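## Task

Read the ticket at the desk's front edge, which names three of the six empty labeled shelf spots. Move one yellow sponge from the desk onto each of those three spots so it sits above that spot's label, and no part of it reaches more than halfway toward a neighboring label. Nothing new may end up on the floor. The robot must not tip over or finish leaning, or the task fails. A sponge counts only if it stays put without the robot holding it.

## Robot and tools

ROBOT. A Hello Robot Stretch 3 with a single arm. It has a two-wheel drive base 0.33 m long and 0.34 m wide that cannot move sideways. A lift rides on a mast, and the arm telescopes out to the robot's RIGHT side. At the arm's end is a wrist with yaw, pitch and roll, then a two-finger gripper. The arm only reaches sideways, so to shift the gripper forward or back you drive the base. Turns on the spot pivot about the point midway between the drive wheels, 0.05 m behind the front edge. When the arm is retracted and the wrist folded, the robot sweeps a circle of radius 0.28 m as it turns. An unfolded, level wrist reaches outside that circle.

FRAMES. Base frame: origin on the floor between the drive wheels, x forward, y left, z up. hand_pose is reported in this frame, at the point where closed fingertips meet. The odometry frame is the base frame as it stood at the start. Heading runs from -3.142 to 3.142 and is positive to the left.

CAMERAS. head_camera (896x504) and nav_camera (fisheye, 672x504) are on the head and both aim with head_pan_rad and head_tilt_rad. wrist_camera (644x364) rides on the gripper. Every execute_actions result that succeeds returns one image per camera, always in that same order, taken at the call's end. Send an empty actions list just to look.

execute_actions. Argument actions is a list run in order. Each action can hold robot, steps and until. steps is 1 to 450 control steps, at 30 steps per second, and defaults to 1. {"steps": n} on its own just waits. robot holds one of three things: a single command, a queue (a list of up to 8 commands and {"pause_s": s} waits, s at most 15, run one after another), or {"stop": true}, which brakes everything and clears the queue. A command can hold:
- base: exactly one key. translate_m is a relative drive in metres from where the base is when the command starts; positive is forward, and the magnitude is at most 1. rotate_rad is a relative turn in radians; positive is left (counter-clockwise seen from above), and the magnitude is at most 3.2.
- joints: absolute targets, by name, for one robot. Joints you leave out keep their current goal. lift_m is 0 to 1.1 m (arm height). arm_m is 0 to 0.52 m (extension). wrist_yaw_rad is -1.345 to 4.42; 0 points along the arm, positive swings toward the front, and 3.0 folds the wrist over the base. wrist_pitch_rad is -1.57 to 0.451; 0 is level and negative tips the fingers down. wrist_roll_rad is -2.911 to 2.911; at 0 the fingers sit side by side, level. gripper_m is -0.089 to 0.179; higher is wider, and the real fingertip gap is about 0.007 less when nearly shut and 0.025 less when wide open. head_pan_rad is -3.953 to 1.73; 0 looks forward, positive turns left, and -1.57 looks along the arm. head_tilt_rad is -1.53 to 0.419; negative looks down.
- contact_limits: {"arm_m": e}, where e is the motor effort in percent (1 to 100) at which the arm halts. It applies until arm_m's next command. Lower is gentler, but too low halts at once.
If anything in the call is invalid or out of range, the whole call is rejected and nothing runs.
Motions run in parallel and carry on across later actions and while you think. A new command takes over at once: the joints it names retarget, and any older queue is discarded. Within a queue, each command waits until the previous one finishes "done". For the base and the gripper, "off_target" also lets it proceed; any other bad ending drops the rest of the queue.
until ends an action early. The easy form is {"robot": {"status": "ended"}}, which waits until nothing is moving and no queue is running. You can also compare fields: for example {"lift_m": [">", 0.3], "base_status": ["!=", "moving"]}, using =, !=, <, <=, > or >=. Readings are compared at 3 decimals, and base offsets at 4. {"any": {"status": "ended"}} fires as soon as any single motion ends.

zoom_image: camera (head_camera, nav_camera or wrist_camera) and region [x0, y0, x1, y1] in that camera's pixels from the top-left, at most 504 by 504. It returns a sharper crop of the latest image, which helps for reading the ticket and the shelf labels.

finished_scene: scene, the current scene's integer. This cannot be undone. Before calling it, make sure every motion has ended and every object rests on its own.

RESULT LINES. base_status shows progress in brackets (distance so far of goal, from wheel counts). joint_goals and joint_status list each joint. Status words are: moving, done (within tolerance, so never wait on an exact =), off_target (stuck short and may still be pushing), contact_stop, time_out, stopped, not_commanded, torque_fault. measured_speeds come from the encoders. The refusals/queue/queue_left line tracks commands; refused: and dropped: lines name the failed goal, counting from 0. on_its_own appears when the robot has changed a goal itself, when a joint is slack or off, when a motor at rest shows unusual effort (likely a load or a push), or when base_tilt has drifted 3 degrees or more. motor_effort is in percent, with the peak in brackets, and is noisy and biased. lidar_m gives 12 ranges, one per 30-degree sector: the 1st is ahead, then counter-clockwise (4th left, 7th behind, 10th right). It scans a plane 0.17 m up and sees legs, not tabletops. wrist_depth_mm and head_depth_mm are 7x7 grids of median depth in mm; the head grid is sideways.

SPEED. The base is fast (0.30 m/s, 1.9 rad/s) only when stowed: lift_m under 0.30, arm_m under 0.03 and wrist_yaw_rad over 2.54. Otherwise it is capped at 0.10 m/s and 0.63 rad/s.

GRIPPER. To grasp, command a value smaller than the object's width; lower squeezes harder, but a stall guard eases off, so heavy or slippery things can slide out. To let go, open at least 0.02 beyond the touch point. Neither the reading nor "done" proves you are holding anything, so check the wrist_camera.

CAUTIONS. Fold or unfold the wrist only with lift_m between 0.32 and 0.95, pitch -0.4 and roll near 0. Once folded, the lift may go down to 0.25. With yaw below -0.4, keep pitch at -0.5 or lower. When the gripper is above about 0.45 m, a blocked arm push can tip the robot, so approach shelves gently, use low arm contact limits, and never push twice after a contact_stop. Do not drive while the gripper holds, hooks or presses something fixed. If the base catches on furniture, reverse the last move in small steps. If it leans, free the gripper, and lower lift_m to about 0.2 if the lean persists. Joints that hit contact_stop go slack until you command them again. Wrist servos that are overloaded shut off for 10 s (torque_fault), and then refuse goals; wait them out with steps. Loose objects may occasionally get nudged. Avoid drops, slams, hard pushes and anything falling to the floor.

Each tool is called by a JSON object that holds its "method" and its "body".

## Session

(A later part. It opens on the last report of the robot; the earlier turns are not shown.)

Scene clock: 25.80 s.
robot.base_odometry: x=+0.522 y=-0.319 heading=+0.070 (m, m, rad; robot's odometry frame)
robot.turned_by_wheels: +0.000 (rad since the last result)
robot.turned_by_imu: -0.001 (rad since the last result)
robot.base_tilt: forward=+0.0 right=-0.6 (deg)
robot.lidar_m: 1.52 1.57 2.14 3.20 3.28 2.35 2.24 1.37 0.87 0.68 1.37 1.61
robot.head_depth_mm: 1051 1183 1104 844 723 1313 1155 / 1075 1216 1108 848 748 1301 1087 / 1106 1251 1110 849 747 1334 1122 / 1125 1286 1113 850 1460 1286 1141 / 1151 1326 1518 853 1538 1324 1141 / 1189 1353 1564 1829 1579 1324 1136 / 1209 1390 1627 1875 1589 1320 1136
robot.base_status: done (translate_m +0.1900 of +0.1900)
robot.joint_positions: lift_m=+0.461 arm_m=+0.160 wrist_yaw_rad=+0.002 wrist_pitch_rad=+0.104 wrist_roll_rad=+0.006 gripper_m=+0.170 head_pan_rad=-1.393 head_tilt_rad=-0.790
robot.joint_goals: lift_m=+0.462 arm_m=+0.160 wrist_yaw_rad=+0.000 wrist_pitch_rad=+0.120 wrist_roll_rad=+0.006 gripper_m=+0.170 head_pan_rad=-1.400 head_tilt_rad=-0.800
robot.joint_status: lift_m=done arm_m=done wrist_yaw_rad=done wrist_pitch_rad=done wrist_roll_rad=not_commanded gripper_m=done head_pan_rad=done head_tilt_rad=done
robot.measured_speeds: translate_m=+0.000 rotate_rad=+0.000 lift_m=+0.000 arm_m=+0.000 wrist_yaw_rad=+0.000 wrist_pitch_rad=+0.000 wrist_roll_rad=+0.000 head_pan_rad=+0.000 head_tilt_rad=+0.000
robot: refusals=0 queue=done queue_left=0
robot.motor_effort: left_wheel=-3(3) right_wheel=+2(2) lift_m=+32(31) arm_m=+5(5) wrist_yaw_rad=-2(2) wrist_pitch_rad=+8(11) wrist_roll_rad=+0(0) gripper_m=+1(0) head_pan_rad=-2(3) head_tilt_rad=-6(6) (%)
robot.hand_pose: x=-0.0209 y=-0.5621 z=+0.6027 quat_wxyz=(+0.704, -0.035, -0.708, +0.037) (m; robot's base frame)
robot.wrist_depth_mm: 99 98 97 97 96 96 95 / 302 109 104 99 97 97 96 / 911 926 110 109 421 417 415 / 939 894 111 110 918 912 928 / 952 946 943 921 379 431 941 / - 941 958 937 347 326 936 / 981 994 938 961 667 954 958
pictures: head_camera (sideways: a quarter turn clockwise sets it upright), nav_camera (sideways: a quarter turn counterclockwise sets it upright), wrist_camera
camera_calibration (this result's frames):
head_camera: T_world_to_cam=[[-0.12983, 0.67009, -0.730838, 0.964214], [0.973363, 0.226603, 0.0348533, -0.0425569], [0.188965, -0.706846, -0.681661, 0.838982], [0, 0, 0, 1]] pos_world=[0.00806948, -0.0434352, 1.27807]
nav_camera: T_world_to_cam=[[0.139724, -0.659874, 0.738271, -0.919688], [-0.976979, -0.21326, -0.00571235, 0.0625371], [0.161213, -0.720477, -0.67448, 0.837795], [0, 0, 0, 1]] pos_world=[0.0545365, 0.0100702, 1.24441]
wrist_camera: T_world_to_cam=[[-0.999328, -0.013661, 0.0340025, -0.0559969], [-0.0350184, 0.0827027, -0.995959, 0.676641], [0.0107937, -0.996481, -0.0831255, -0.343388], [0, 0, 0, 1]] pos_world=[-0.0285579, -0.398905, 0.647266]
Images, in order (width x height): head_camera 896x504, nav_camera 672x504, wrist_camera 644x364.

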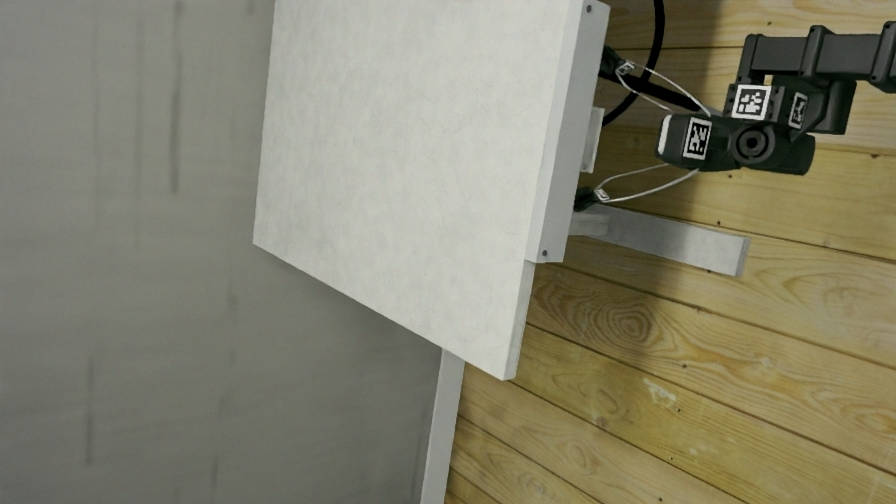

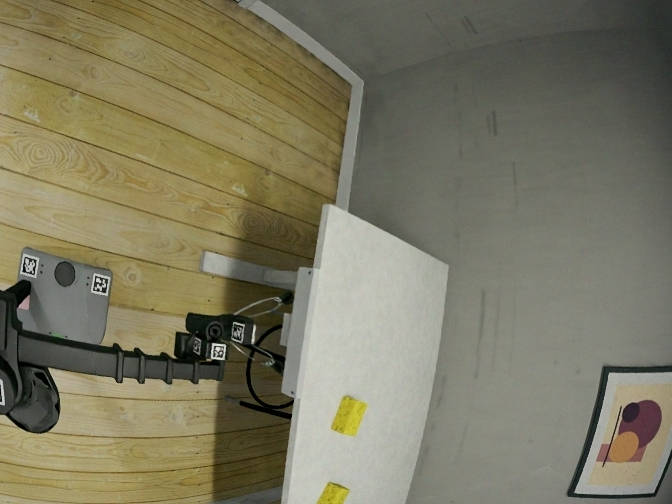

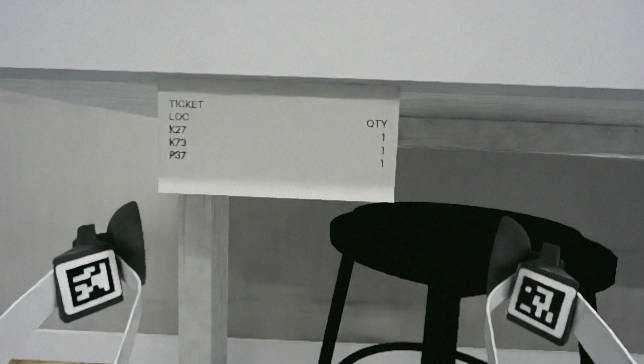

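{"method": "execute_actions", "body": {"actions": [{"robot":{"joints":{"arm_m":0.03}},"steps":200,"until":{"robot":{"arm_m":["<",0.06]}}},{"robot":{"base":{"translate_m":-0.206},"joints":{"lift_m":0.70,"wrist_pitch_rad":-0.2,"head_pan_rad":-1.6}},"steps":200,"until":{"robot":{"lift_m":[">",0.69]}}},{"robot":{"joints":{"arm_m":0.13}},"steps":200,"until":{"robot":{"status":"ended"}}}]}}

Scene clock: 33.37 s.
robot.base_odometry: x=+0.317 y=-0.333 heading=+0.070 (m, m, rad; robot's odometry frame)
robot.turned_by_wheels: +0.000 (rad since the last result)
robot.turned_by_imu: -0.003 (rad since the last result)
robot.base_tilt: forward=-0.1 right=-0.5 (deg)
robot.lidar_m: 1.72 1.78 2.42 3.16 2.96 2.12 2.04 1.24 1.22 0.68 0.93 1.82
robot.head_depth_mm: 1094 1248 1107 819 1483 1349 - / 1097 1249 1105 848 1516 - 1132 / 1098 1249 1112 823 752 - 1139 / 1101 1251 1118 824 1194 1296 1132 / 1109 1258 1120 853 1459 1323 1137 / 1100 1263 1122 854 784 1282 1133 / 1111 1265 1122 857 1471 1324 1140
robot.base_status: done (translate_m -0.2060 of -0.2060)
robot.joint_positions: lift_m=+0.699 arm_m=+0.130 wrist_yaw_rad=+0.002 wrist_pitch_rad=-0.215 wrist_roll_rad=+0.006 gripper_m=+0.170 head_pan_rad=-1.593 head_tilt_rad=-0.790
robot.joint_goals: lift_m=+0.700 arm_m=+0.130 wrist_yaw_rad=+0.000 wrist_pitch_rad=-0.200 wrist_roll_rad=+0.006 gripper_m=+0.170 head_pan_rad=-1.600 head_tilt_rad=-0.800
robot.joint_status: lift_m=done arm_m=done wrist_yaw_rad=done wrist_pitch_rad=done wrist_roll_rad=not_commanded gripper_m=done head_pan_rad=done head_tilt_rad=done
robot.measured_speeds: translate_m=+0.000 rotate_rad=+0.000 lift_m=+0.000 arm_m=+0.000 wrist_yaw_rad=+0.000 wrist_pitch_rad=+0.000 wrist_roll_rad=+0.000 head_pan_rad=+0.000 head_tilt_rad=+0.000
robot: refusals=0 queue=done queue_left=0
robot.motor_effort: left_wheel=-3(10) right_wheel=+2(3) lift_m=+32(33) arm_m=+5(4) wrist_yaw_rad=-2(2) wrist_pitch_rad=+7(9) wrist_roll_rad=+0(0) gripper_m=+1(1) head_pan_rad=-4(25) head_tilt_rad=-6(6) (%)
robot.hand_pose: x=-0.0210 y=-0.5199 z=+0.7600 quat_wxyz=(+0.701, +0.077, -0.705, -0.076) (m; robot's base frame)
robot.wrist_depth_mm: 871 886 869 856 858 844 857 / 910 894 893 903 890 905 888 / 476 473 497 345 539 553 585 / 309 319 320 294 338 346 297 / 234 242 241 245 248 266 258 / - 188 190 193 196 197 203 / 176 174 475 991 725 191 188
pictures: head_camera (sideways: a quarter turn clockwise sets it upright), nav_camera (sideways: a quarter turn counterclockwise sets it upright), wrist_camera
camera_calibration (this result's frames):
head_camera: T_world_to_cam=[[0.0058646, 0.682526, -0.730838, 0.963386], [0.998979, 0.0287367, 0.0348533, -0.0427132], [0.0447902, -0.730296, -0.681661, 0.839862], [0, 0, 0, 1]] pos_world=[-0.0005978, -0.0429608, 1.27807]
nav_camera: T_world_to_cam=[[0.00586161, -0.674479, 0.738271, -0.918872], [-0.999872, -0.0149421, -0.00571236, 0.0626767], [0.0148842, -0.738143, -0.67448, 0.838688], [0, 0, 0, 1]] pos_world=[0.0555716, 0.000248063, 1.24441]
wrist_camera: T_world_to_cam=[[-0.999315, -0.0232969, 0.0287443, -0.0619186], [-0.0355628, 0.390382, -0.919966, 0.931998], [0.010211, -0.920358, -0.390944, -0.0147987], [0, 0, 0, 1]] pos_world=[-0.0285806, -0.378898, 0.8534]
Images, in order (width x height): head_camera 896x504, nav_camera 672x504, wrist_camera 644x364.

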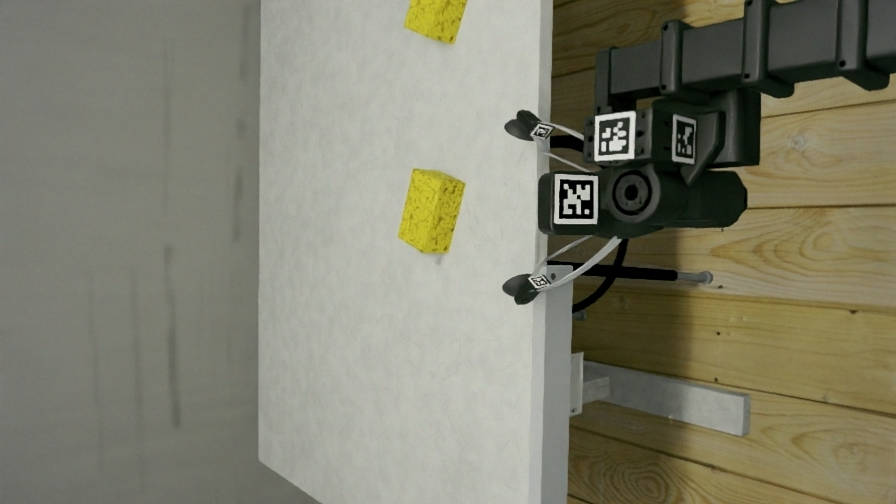

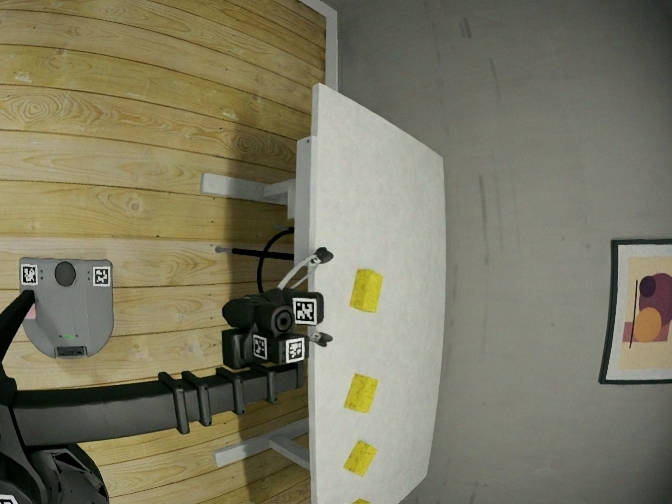

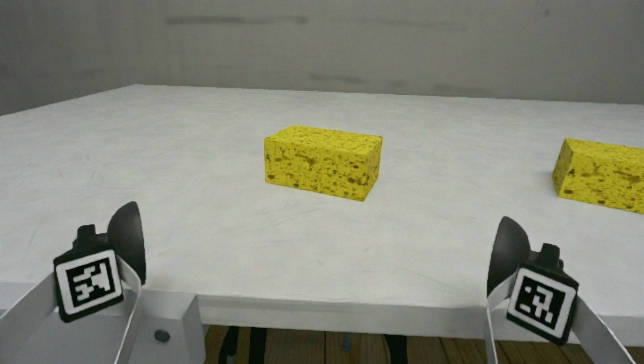

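{"method": "execute_actions", "body": {"actions": [{"robot":{"joints":{"arm_m":0.29,"lift_m":0.686}},"steps":200,"until":{"robot":{"status":"ended"}}}]}}

Scene clock: 35.93 s.
robot.base_odometry: x=+0.317 y=-0.333 heading=+0.070 (m, m, rad; robot's odometry frame)
robot.turned_by_wheels: +0.000 (rad since the last result)
robot.turned_by_imu: -0.001 (rad since the last result)
robot.base_tilt: forward=+0.0 right=-0.6 (deg)
robot.lidar_m: 1.72 1.77 2.42 3.18 2.96 2.13 2.04 1.24 1.22 0.68 0.94 1.82
robot.head_depth_mm: 1093 1236 1104 820 1488 1338 - / 1099 1245 1107 877 - 1306 1130 / 1103 1253 1111 876 1483 1316 1130 / 1102 1252 1115 833 1450 1313 1135 / 1104 1268 1121 857 1448 1310 1139 / 1111 1266 1121 859 783 1283 1139 / 1112 1262 1126 860 1458 1326 1140
robot.base_status: done (translate_m -0.2060 of -0.2060)
robot.joint_positions: lift_m=+0.687 arm_m=+0.290 wrist_yaw_rad=+0.002 wrist_pitch_rad=-0.215 wrist_roll_rad=+0.006 gripper_m=+0.170 head_pan_rad=-1.593 head_tilt_rad=-0.790
robot.joint_goals: lift_m=+0.686 arm_m=+0.290 wrist_yaw_rad=+0.000 wrist_pitch_rad=-0.200 wrist_roll_rad=+0.006 gripper_m=+0.170 head_pan_rad=-1.600 head_tilt_rad=-0.800
robot.joint_status: lift_m=done arm_m=done wrist_yaw_rad=done wrist_pitch_rad=done wrist_roll_rad=not_commanded gripper_m=done head_pan_rad=done head_tilt_rad=done
robot.measured_speeds: translate_m=+0.000 rotate_rad=+0.000 lift_m=+0.000 arm_m=+0.000 wrist_yaw_rad=+0.000 wrist_pitch_rad=+0.000 wrist_roll_rad=+0.000 head_pan_rad=+0.000 head_tilt_rad=+0.000
robot: refusals=0 queue=done queue_left=0
robot.motor_effort: left_wheel=-3(3) right_wheel=+2(2) lift_m=+14(32) arm_m=+4(2) wrist_yaw_rad=-2(2) wrist_pitch_rad=+7(7) wrist_roll_rad=+0(0) gripper_m=+1(0) head_pan_rad=-3(4) head_tilt_rad=-6(6) (%)
robot.hand_pose: x=-0.0210 y=-0.6799 z=+0.7470 quat_wxyz=(+0.701, +0.077, -0.705, -0.076) (m; robot's base frame)
robot.wrist_depth_mm: 740 719 712 713 718 701 692 / 754 744 763 744 755 740 735 / 425 433 445 460 477 501 521 / 278 284 267 187 304 310 322 / 216 218 153 141 158 239 230 / - 169 163 144 164 178 182 / 139 141 142 143 141 146 147
pictures: head_camera (sideways: a quarter turn clockwise sets it upright), nav_camera (sideways: a quarter turn counterclockwise sets it upright), wrist_camera
camera_calibration (this result's frames):
head_camera: T_world_to_cam=[[0.00590242, 0.682525, -0.730838, 0.963387], [0.998981, 0.0286813, 0.0348533, -0.0427132], [0.0447497, -0.730299, -0.681661, 0.839862], [0, 0, 0, 1]] pos_world=[-0.000600182, -0.0429605, 1.27807]
nav_camera: T_world_to_cam=[[0.00582423, -0.674479, 0.738271, -0.918872], [-0.999873, -0.0148867, -0.00571235, 0.0626767], [0.0148433, -0.738144, -0.67448, 0.838688], [0, 0, 0, 1]] pos_world=[0.0555716, 0.0002453, 1.24441]
wrist_camera: T_world_to_cam=[[-0.999316, -0.0232763, 0.0287337, -0.0652563], [-0.0355501, 0.390843, -0.91977, 0.982591], [0.0101785, -0.920163, -0.391403, -0.166649], [0, 0, 0, 1]] pos_world=[-0.0285842, -0.538902, 0.840406]
Images, in order (width x height): head_camera 896x504, nav_camera 672x504, wrist_camera 644x364.

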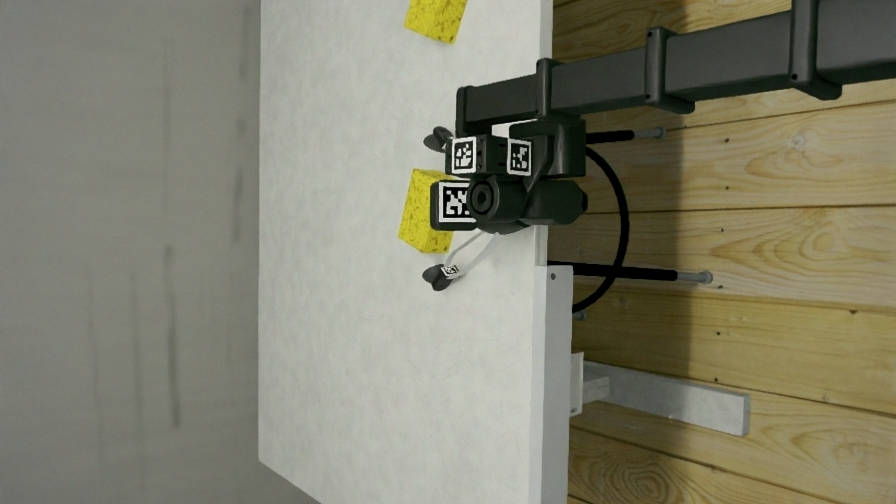

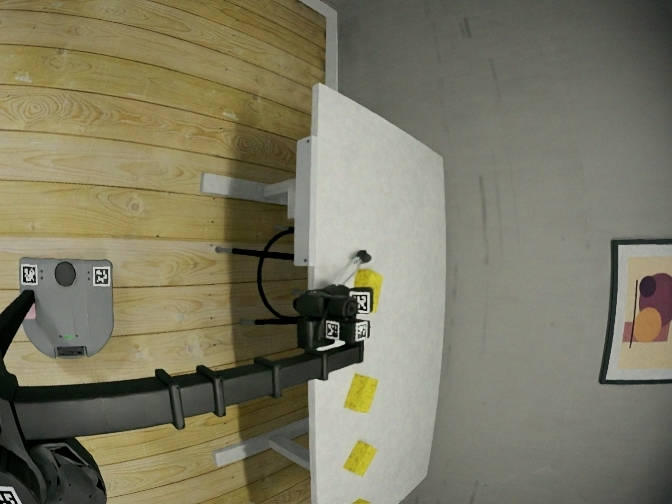

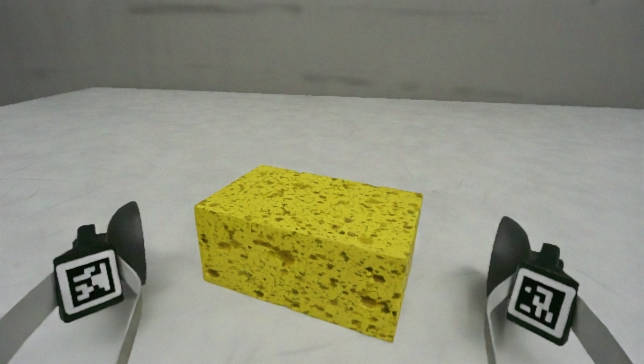

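{"method": "execute_actions", "body": {"actions": [{"robot":[{"joints":{"arm_m":0.31}},{"joints":{"gripper_m":0.06}},{"joints":{"lift_m":0.72}}],"steps":300,"until":{"robot":{"status":"ended"}}}]}}

Scene clock: 41.47 s.
robot.base_odometry: x=+0.317 y=-0.333 heading=+0.070 (m, m, rad; robot's odometry frame)
robot.turned_by_wheels: +0.000 (rad since the last result)
robot.turned_by_imu: -0.002 (rad since the last result)
robot.base_tilt: forward=+0.0 right=-0.7 (deg)
robot.lidar_m: 1.73 1.77 2.42 3.17 2.96 2.12 2.04 1.24 1.22 0.68 0.94 1.82
robot.head_depth_mm: 1099 1244 1108 818 1478 - - / 1100 1248 1108 909 1467 1313 1140 / 1100 1253 1110 - 1534 1318 1136 / 1099 1260 1110 824 1447 1326 1138 / 1106 1254 1117 854 1455 1308 1136 / 1101 1260 1122 858 786 1291 1141 / 1111 1260 1124 856 1459 1324 1142
robot.base_status: done (translate_m -0.2060 of -0.2060)
robot.joint_positions: lift_m=+0.719 arm_m=+0.310 wrist_yaw_rad=+0.002 wrist_pitch_rad=-0.217 wrist_roll_rad=+0.006 gripper_m=+0.065 head_pan_rad=-1.593 head_tilt_rad=-0.790
robot.joint_goals: lift_m=+0.720 arm_m=+0.310 wrist_yaw_rad=+0.000 wrist_pitch_rad=-0.200 wrist_roll_rad=+0.006 gripper_m=+0.063 head_pan_rad=-1.600 head_tilt_rad=-0.800
robot.joint_status: lift_m=done arm_m=done wrist_yaw_rad=done wrist_pitch_rad=done wrist_roll_rad=not_commanded gripper_m=done head_pan_rad=done head_tilt_rad=done
robot.measured_speeds: translate_m=+0.000 rotate_rad=+0.000 lift_m=+0.000 arm_m=+0.000 wrist_yaw_rad=+0.000 wrist_pitch_rad=+0.000 wrist_roll_rad=+0.000 head_pan_rad=+0.000 head_tilt_rad=+0.000
robot: refusals=0 queue=done queue_left=0
robot.motor_effort: left_wheel=-3(3) right_wheel=+3(3) lift_m=+32(35) arm_m=+5(6) wrist_yaw_rad=-1(1) wrist_pitch_rad=+8(7) wrist_roll_rad=+0(0) gripper_m=-25(100) head_pan_rad=-5(4) head_tilt_rad=-6(6) (%)
robot.hand_pose: x=-0.0210 y=-0.6998 z=+0.7796 quat_wxyz=(+0.701, +0.077, -0.705, -0.076) (m; robot's base frame)
robot.wrist_depth_mm: 699 699 695 705 695 692 672 / 749 737 749 734 744 732 717 / 534 550 566 601 602 625 660 / 359 361 367 377 388 394 406 / 266 283 135 137 139 290 292 / 212 - 137 121 114 237 230 / - 178 174 131 122 180 188
pictures: head_camera (sideways: a quarter turn clockwise sets it upright), nav_camera (sideways: a quarter turn counterclockwise sets it upright), wrist_camera
camera_calibration (this result's frames):
head_camera: T_world_to_cam=[[0.00590218, 0.682526, -0.730838, 0.963386], [0.998981, 0.0286817, 0.0348533, -0.0427132], [0.0447499, -0.730299, -0.681661, 0.839862], [0, 0, 0, 1]] pos_world=[-0.000600166, -0.0429605, 1.27807]
nav_camera: T_world_to_cam=[[0.00582446, -0.674479, 0.738271, -0.918871], [-0.999873, -0.014887, -0.00571236, 0.0626767], [0.0148435, -0.738144, -0.67448, 0.838688], [0, 0, 0, 1]] pos_world=[0.0555716, 0.000245328, 1.24441]
wrist_camera: T_world_to_cam=[[-0.999316, -0.0233013, 0.0287041, -0.0666546], [-0.0355468, 0.392125, -0.919225, 1.02083], [0.0101635, -0.919617, -0.392685, -0.170817], [0, 0, 0, 1]] pos_world=[-0.0285857, -0.558931, 0.873204]
Images, in order (width x height): head_camera 896x504, nav_camera 672x504, wrist_camera 644x364.

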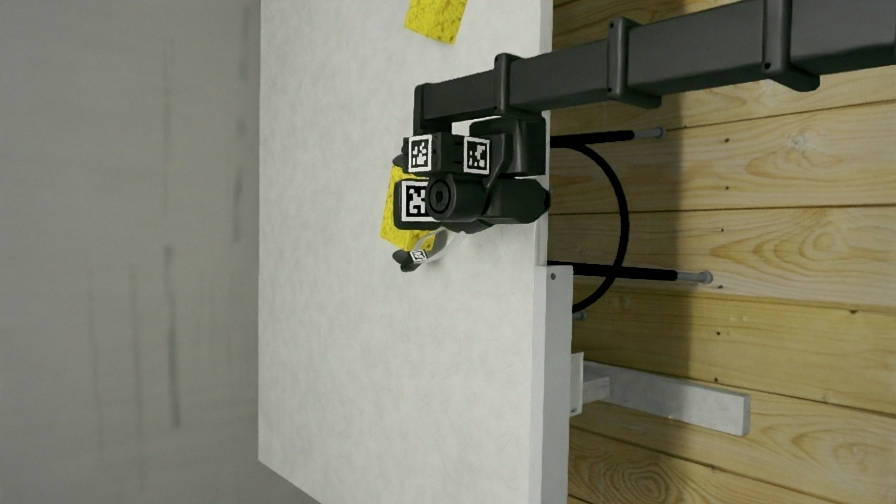

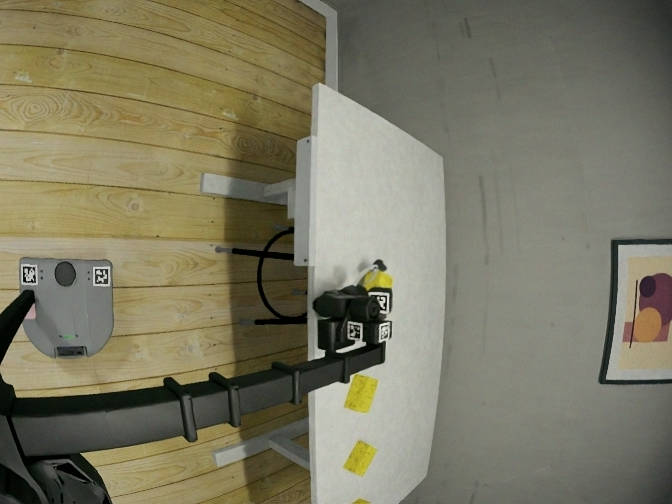

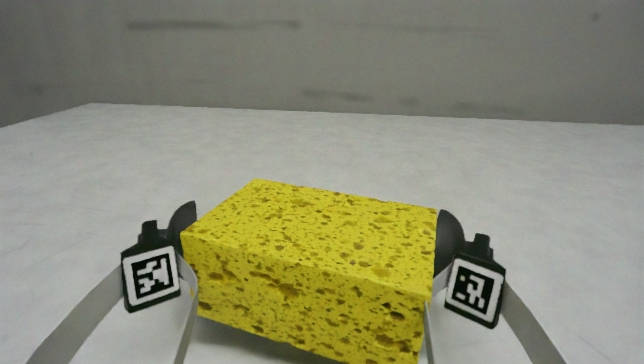

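{"method": "execute_actions", "body": {"actions": [{"robot":{"base":{"rotate_rad":1.919},"joints":{"arm_m":0.0,"head_pan_rad":0,"head_tilt_rad":-0.5}},"steps":200,"until":{"robot":{"arm_m":["<",0.06]}}},{"robot":{"joints":{"wrist_pitch_rad":-0.4,"wrist_yaw_rad":2.7,"lift_m":0.28}},"steps":200,"until":{"robot":{"base_status":["!=","moving"]}}},{"robot":{"base":{"translate_m":1.0}},"steps":200,"until":{"robot":{"lift_m":["<",0.295]}}},{"robot":{"base":{"translate_m":1.0}},"steps":300,"until":{"robot":{"translate_m":[">",0.8]}}},{"robot":{"base":{"translate_m":1.0}},"steps":300,"until":{"robot":{"status":"ended"}}}]}}

Scene clock: 56.33 s.
robot.base_odometry: x=-0.505 y=+1.517 heading=+1.989 (m, m, rad; robot's odometry frame)
robot.turned_by_wheels: +1.919 (rad since the last result)
robot.turned_by_imu: +1.915 (rad since the last result)
robot.base_tilt: forward=-0.1 right=-0.7 (deg)
robot.lidar_m: 1.44 1.55 1.39 1.39 1.68 2.79 2.70 2.68 2.39 2.07 1.39 1.24
robot.head_depth_mm: 1211 1309 1375 1484 1595 1562 1309 / 1268 1361 1436 1560 1597 1551 1316 / 1311 1416 1501 1641 1730 1604 1300 / 1364 1481 1568 1691 1787 1613 1307 / 1418 1546 1543 1678 1774 1618 1309 / 1494 1617 1788 1983 2088 1623 1304 / 1587 1707 1880 2029 2019 1620 1298
robot.base_status: done (translate_m +1.0000 of +1.0000)
robot.joint_positions: lift_m=+0.281 arm_m=+0.000 wrist_yaw_rad=+2.697 wrist_pitch_rad=-0.416 wrist_roll_rad=+0.006 gripper_m=+0.068 head_pan_rad=-0.007 head_tilt_rad=-0.507
robot.joint_goals: lift_m=+0.280 arm_m=+0.000 wrist_yaw_rad=+2.700 wrist_pitch_rad=-0.400 wrist_roll_rad=+0.006 gripper_m=+0.067 head_pan_rad=+0.000 head_tilt_rad=-0.500
robot.joint_status: lift_m=done arm_m=done wrist_yaw_rad=done wrist_pitch_rad=done wrist_roll_rad=not_commanded gripper_m=done head_pan_rad=done head_tilt_rad=done
robot.measured_speeds: translate_m=+0.000 rotate_rad=+0.000 lift_m=+0.000 arm_m=+0.000 wrist_yaw_rad=+0.000 wrist_pitch_rad=+0.000 wrist_roll_rad=+0.000 head_pan_rad=+0.000 head_tilt_rad=+0.000
robot: refusals=0 queue=done queue_left=0
robot.on_its_own: gripper_m is held at +0.067, not at your +0.060, by its stall guard, which is not easing now
robot.motor_effort: left_wheel=-3(10) right_wheel=+2(8) lift_m=+14(31) arm_m=-3(2) wrist_yaw_rad=+2(3) wrist_pitch_rad=+7(8) wrist_roll_rad=+0(0) gripper_m=-24(26) head_pan_rad=+5(56) head_tilt_rad=+4(34) (%)
robot.hand_pose: x=+0.0753 y=+0.0576 z=+0.2936 quat_wxyz=(+0.295, +0.709, -0.011, +0.641) (m; robot's base frame)
robot.wrist_depth_mm: - - - - - - - / - - - - - - - / 884 923 914 908 951 963 972 / - 678 710 722 734 740 744 / - 587 136 137 138 601 597 / - - 137 120 114 514 500 / - - 142 130 121 419 440
pictures: head_camera (sideways: a quarter turn clockwise sets it upright), nav_camera (sideways: a quarter turn counterclockwise sets it upright), wrist_camera
camera_calibration (this result's frames):
head_camera: T_world_to_cam=[[-0.450523, -0.00614963, -0.892744, 1.17726], [-0.0516738, 0.998479, 0.0191992, -0.0159343], [0.891268, 0.0547812, -0.450156, 0.533515], [0, 0, 0, 1]] pos_world=[0.0540525, -0.00607679, 1.29146]
nav_camera: T_world_to_cam=[[0.440549, 0.0177641, 0.897553, -1.12919], [0.0302837, -0.999529, 0.00491813, 0.0425532], [0.897218, 0.0250146, -0.440879, 0.52939], [0, 0, 0, 1]] pos_world=[0.0211987, 0.0493498, 1.2467]
wrist_camera: T_world_to_cam=[[0.913744, -0.405586, 0.0239373, -0.0594471], [-0.2121, -0.526433, -0.823336, 0.318618], [0.346535, 0.747241, -0.567049, 0.263745], [0, 0, 0, 1]] pos_world=[0.0305015, -0.0534613, 0.413309]
Images, in order (width x height): head_camera 896x504, nav_camera 672x504, wrist_camera 644x364.

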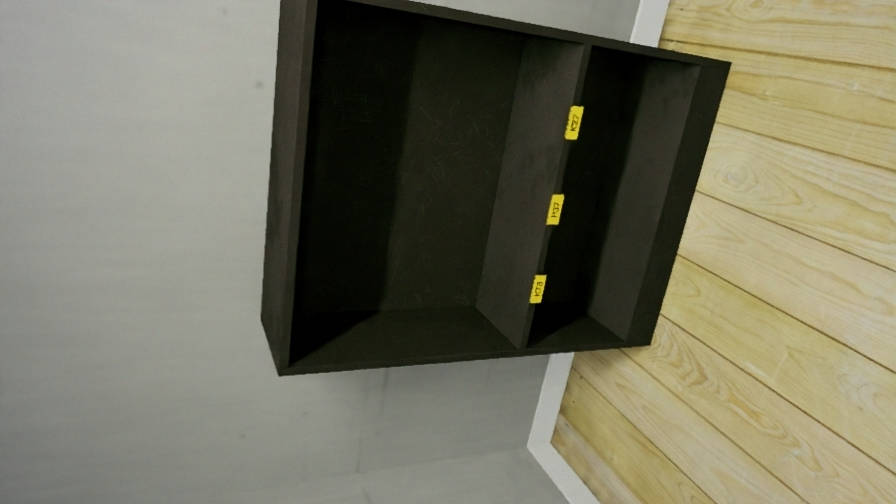

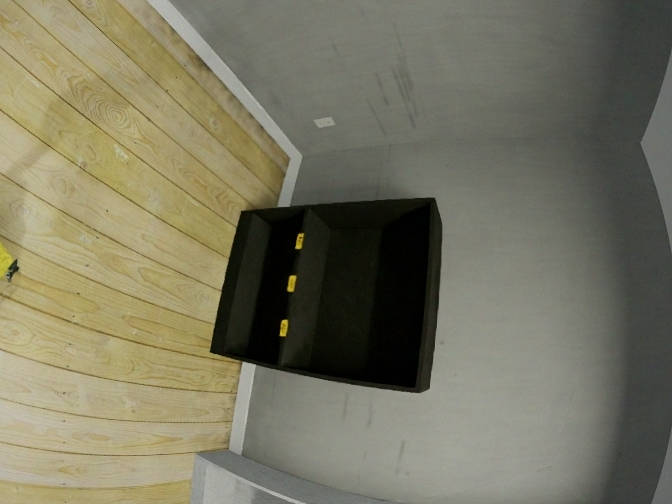

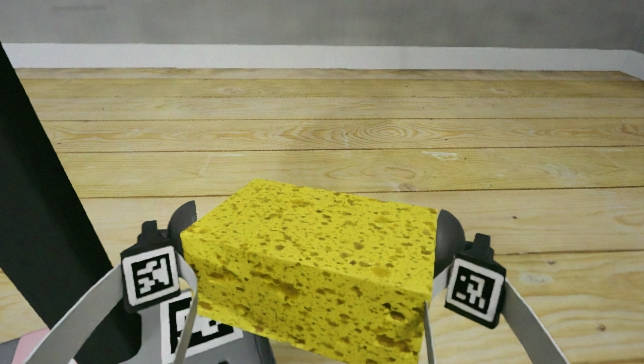

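{"method": "zoom_image", "body": {"camera": "head_camera", "region": [480, 80, 640, 320]}}

Region (480, 80, 640, 320) of head_camera's 896x504 image, scaled by 2.100, with more detail than that image has.

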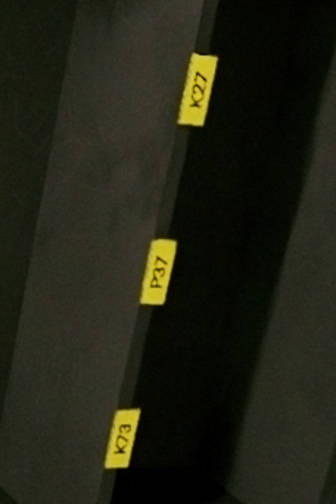

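{"method": "execute_actions", "body": {"actions": [{"robot":[{"base":{"translate_m":0.69}},{"base":{"rotate_rad":1.24},"joints":{"head_pan_rad":-1.6,"head_tilt_rad":-0.9}}],"steps":300,"until":{"robot":{"status":"ended"}}},{"robot":{"joints":{"lift_m":0.45}},"steps":200,"until":{"robot":{"lift_m":[">",0.33]}}},{"robot":{"joints":{"wrist_yaw_rad":0.0}},"steps":200,"until":{"robot":{"wrist_yaw_rad":["<",1.5]}}},{"robot":{"joints":{"wrist_pitch_rad":-0.2}},"steps":200,"until":{"robot":{"status":"ended"}}}]}}

Scene clock: 70.57 s.
robot.base_odometry: x=-0.785 y=+2.147 heading=-3.054 (m, m, rad; robot's odometry frame)
robot.turned_by_wheels: +1.240 (rad since the last result)
robot.turned_by_imu: +1.230 (rad since the last result)
robot.base_tilt: forward=+0.0 right=-0.7 (deg)
robot.lidar_m: 1.17 1.21 1.64 3.43 3.72 2.72 2.19 1.01 0.62 0.79 0.78 0.79
robot.head_depth_mm: 686 611 702 1142 1417 1254 1098 / 688 809 931 1065 1091 1260 1138 / 689 808 955 1094 1259 1208 - / 692 808 955 1099 1265 1220 1103 / 695 808 954 1106 1263 1240 1106 / 698 810 962 1106 1262 1244 1109 / 698 811 955 1115 1256 1251 1107
robot.base_status: done (rotate_rad +1.2399 of +1.2400)
robot.joint_positions: lift_m=+0.449 arm_m=+0.000 wrist_yaw_rad=+0.004 wrist_pitch_rad=-0.227 wrist_roll_rad=+0.006 gripper_m=+0.068 head_pan_rad=-1.593 head_tilt_rad=-0.889
robot.joint_goals: lift_m=+0.450 arm_m=+0.000 wrist_yaw_rad=+0.000 wrist_pitch_rad=-0.200 wrist_roll_rad=+0.006 gripper_m=+0.067 head_pan_rad=-1.600 head_tilt_rad=-0.900
robot.joint_status: lift_m=done arm_m=done wrist_yaw_rad=done wrist_pitch_rad=done wrist_roll_rad=not_commanded gripper_m=done head_pan_rad=done head_tilt_rad=done
robot.measured_speeds: translate_m=+0.000 rotate_rad=+0.000 lift_m=+0.000 arm_m=+0.000 wrist_yaw_rad=+0.000 wrist_pitch_rad=+0.000 wrist_roll_rad=+0.000 head_pan_rad=+0.000 head_tilt_rad=+0.000
robot: refusals=0 queue=done queue_left=0
robot.on_its_own: gripper_m is held at +0.067, not at your +0.060, by its stall guard, which is not easing now
robot.motor_effort: left_wheel=-3(13) right_wheel=+2(9) lift_m=+32(34) arm_m=-3(3) wrist_yaw_rad=-3(4) wrist_pitch_rad=+13(13) wrist_roll_rad=+0(0) gripper_m=-24(24) head_pan_rad=-4(54) head_tilt_rad=-7(39) (%)
robot.hand_pose: x=-0.0206 y=-0.3895 z=+0.5070 quat_wxyz=(+0.701, +0.081, -0.704, -0.079) (m; robot's base frame)
robot.wrist_depth_mm: 530 525 529 543 531 367 544 / 569 560 564 576 565 363 576 / 514 525 547 569 556 387 605 / 365 363 356 368 372 378 680 / 675 692 136 138 138 706 704 / 678 - 137 121 114 767 772 / 575 579 574 132 121 694 744
pictures: head_camera (sideways: a quarter turn clockwise sets it upright), nav_camera (sideways: a quarter turn counterclockwise sets it upright), wrist_camera
camera_calibration (this result's frames):
head_camera: T_world_to_cam=[[0.00729715, 0.751282, -0.659941, 0.870989], [0.998894, 0.0251761, 0.0397058, -0.0490252], [0.046445, -0.659501, -0.750268, 0.929078], [0, 0, 0, 1]] pos_world=[-0.000535746, -0.0403957, 1.2738]
nav_camera: T_world_to_cam=[[0.00441096, -0.744007, 0.668157, -0.827492], [-0.999854, -0.0143231, -0.00934831, 0.0674092], [0.0165253, -0.668018, -0.743962, 0.929043], [0, 0, 0, 1]] pos_world=[0.0556967, 0.0059231, 1.2447]
wrist_camera: T_world_to_cam=[[-0.999276, -0.0252263, 0.0284877, -0.0518453], [-0.0362272, 0.401683, -0.915062, 0.650225], [0.0116406, -0.915431, -0.402306, 0.0140379], [0, 0, 0, 1]] pos_world=[-0.0284153, -0.249641, 0.602121]
Images, in order (width x height): head_camera 896x504, nav_camera 672x504, wrist_camera 644x364.

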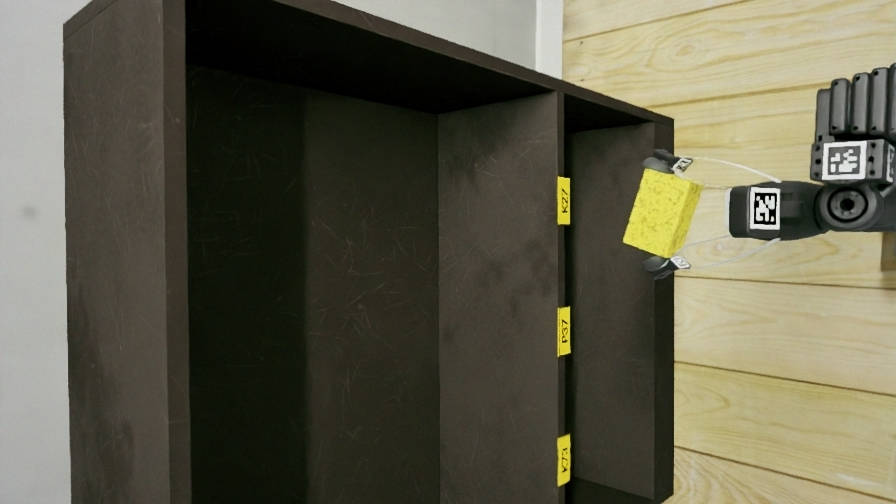

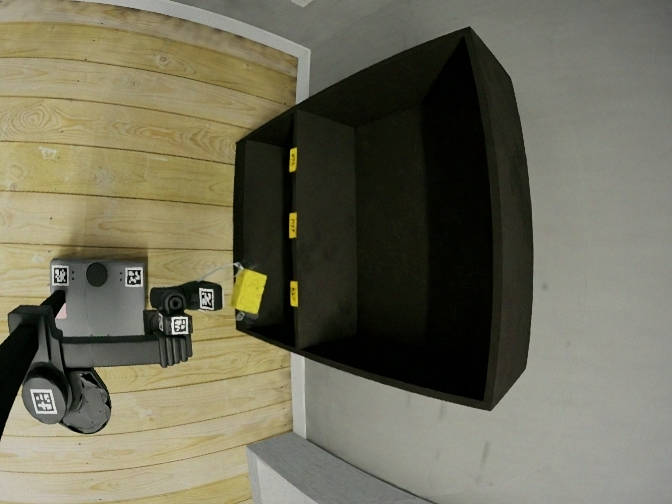

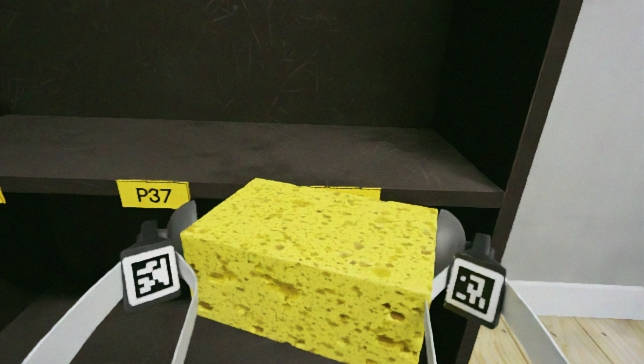

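{"method": "execute_actions", "body": {"actions": [{"robot":{"base":{"translate_m":-0.025},"joints":{"lift_m":0.465,"arm_m":0.26}},"steps":300,"until":{"robot":{"status":"ended"}}},{"robot":{"joints":{"lift_m":0.436}},"steps":200,"until":{"robot":{"status":"ended"}}}]}}

Scene clock: 74.83 s.
robot.base_odometry: x=-0.761 y=+2.149 heading=-3.054 (m, m, rad; robot's odometry frame)
robot.turned_by_wheels: +0.000 (rad since the last result)
robot.turned_by_imu: -0.001 (rad since the last result)
robot.base_tilt: forward=+0.0 right=-0.7 (deg)
robot.lidar_m: 1.19 1.24 1.68 3.91 3.70 2.69 2.17 0.99 0.61 0.71 0.82 0.80
robot.head_depth_mm: 697 563 692 1203 1429 1254 1101 / 686 790 910 972 1364 1267 - / 690 811 956 1100 989 1246 1104 / 693 812 961 1098 1260 1239 1103 / 694 814 962 1098 1264 1247 1106 / 699 807 962 1111 1276 1241 1110 / 700 816 958 1105 1275 1239 1107
robot.base_status: done (translate_m -0.0250 of -0.0250)
robot.joint_positions: lift_m=+0.437 arm_m=+0.260 wrist_yaw_rad=+0.002 wrist_pitch_rad=-0.226 wrist_roll_rad=+0.006 gripper_m=+0.068 head_pan_rad=-1.593 head_tilt_rad=-0.889
robot.joint_goals: lift_m=+0.436 arm_m=+0.260 wrist_yaw_rad=+0.000 wrist_pitch_rad=-0.200 wrist_roll_rad=+0.006 gripper_m=+0.067 head_pan_rad=-1.600 head_tilt_rad=-0.900
robot.joint_status: lift_m=done arm_m=done wrist_yaw_rad=done wrist_pitch_rad=done wrist_roll_rad=not_commanded gripper_m=done head_pan_rad=done head_tilt_rad=done
robot.measured_speeds: translate_m=+0.000 rotate_rad=+0.000 lift_m=+0.000 arm_m=+0.000 wrist_yaw_rad=+0.000 wrist_pitch_rad=+0.000 wrist_roll_rad=+0.000 head_pan_rad=+0.000 head_tilt_rad=+0.000
robot: refusals=0 queue=done queue_left=0
robot.on_its_own: gripper_m is held at +0.067, not at your +0.060, by its stall guard, which is not easing now
robot.motor_effort: left_wheel=-3(9) right_wheel=+2(4) lift_m=+14(33) arm_m=+4(3) wrist_yaw_rad=-2(3) wrist_pitch_rad=+12(12) wrist_roll_rad=+0(0) gripper_m=-24(25) head_pan_rad=-4(4) head_tilt_rad=-7(7) (%)
robot.hand_pose: x=-0.0210 y=-0.6490 z=+0.4944 quat_wxyz=(+0.701, +0.080, -0.704, -0.079) (m; robot's base frame)
robot.wrist_depth_mm: 297 295 297 296 297 290 200 / 317 316 316 315 316 296 198 / 341 338 335 338 338 295 198 / 314 317 326 332 339 295 195 / 235 249 136 137 139 253 193 / 192 - 137 121 114 207 188 / - 159 154 131 122 162 167
pictures: head_camera (sideways: a quarter turn clockwise sets it upright), nav_camera (sideways: a quarter turn counterclockwise sets it upright), wrist_camera
camera_calibration (this result's frames):
head_camera: T_world_to_cam=[[0.0074357, 0.751281, -0.659941, 0.870988], [0.998899, 0.0249919, 0.0397058, -0.0490253], [0.0463234, -0.659509, -0.750268, 0.929079], [0, 0, 0, 1]] pos_world=[-0.000543196, -0.0403945, 1.2738]
nav_camera: T_world_to_cam=[[0.00427375, -0.744008, 0.668157, -0.827491], [-0.999856, -0.0141387, -0.00934831, 0.0674093], [0.0164021, -0.668021, -0.743962, 0.929044], [0, 0, 0, 1]] pos_world=[0.0556978, 0.00591396, 1.2447]
wrist_camera: T_world_to_cam=[[-0.999313, -0.0236852, 0.0285197, -0.0574165], [-0.0356219, 0.400384, -0.915655, 0.742409], [0.0102686, -0.916041, -0.400952, -0.229739], [0, 0, 0, 1]] pos_world=[-0.0285719, -0.509059, 0.589314]
Images, in order (width x height): head_camera 896x504, nav_camera 672x504, wrist_camera 644x364.

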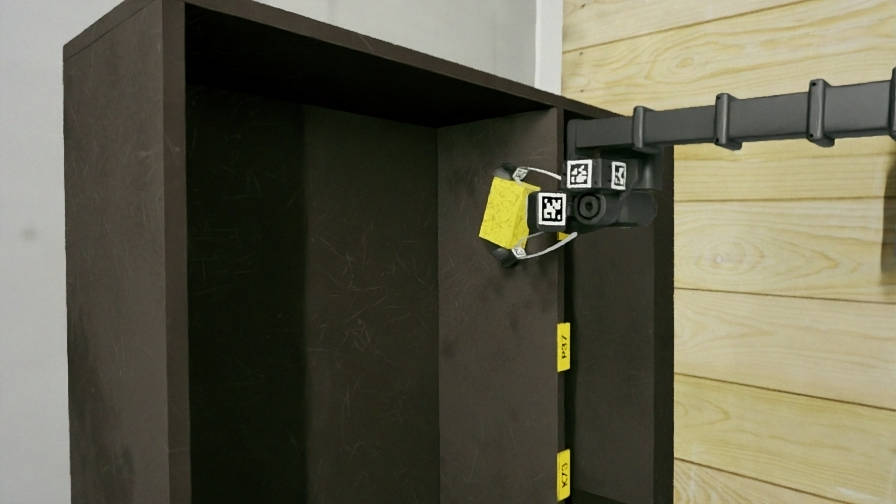

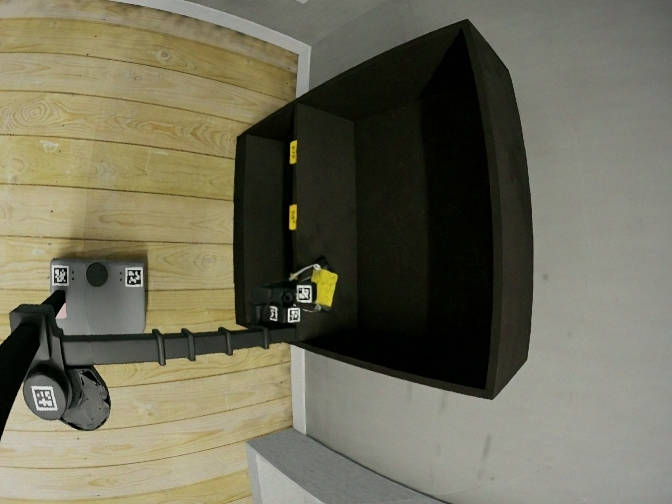

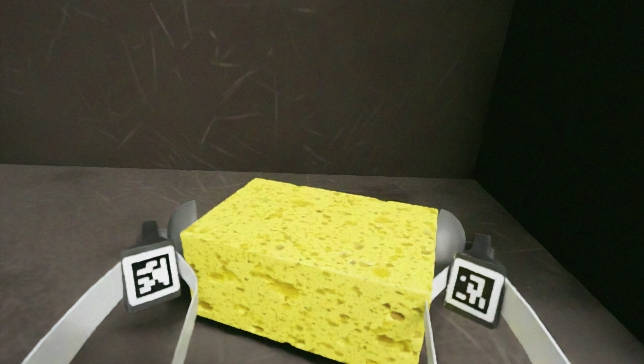

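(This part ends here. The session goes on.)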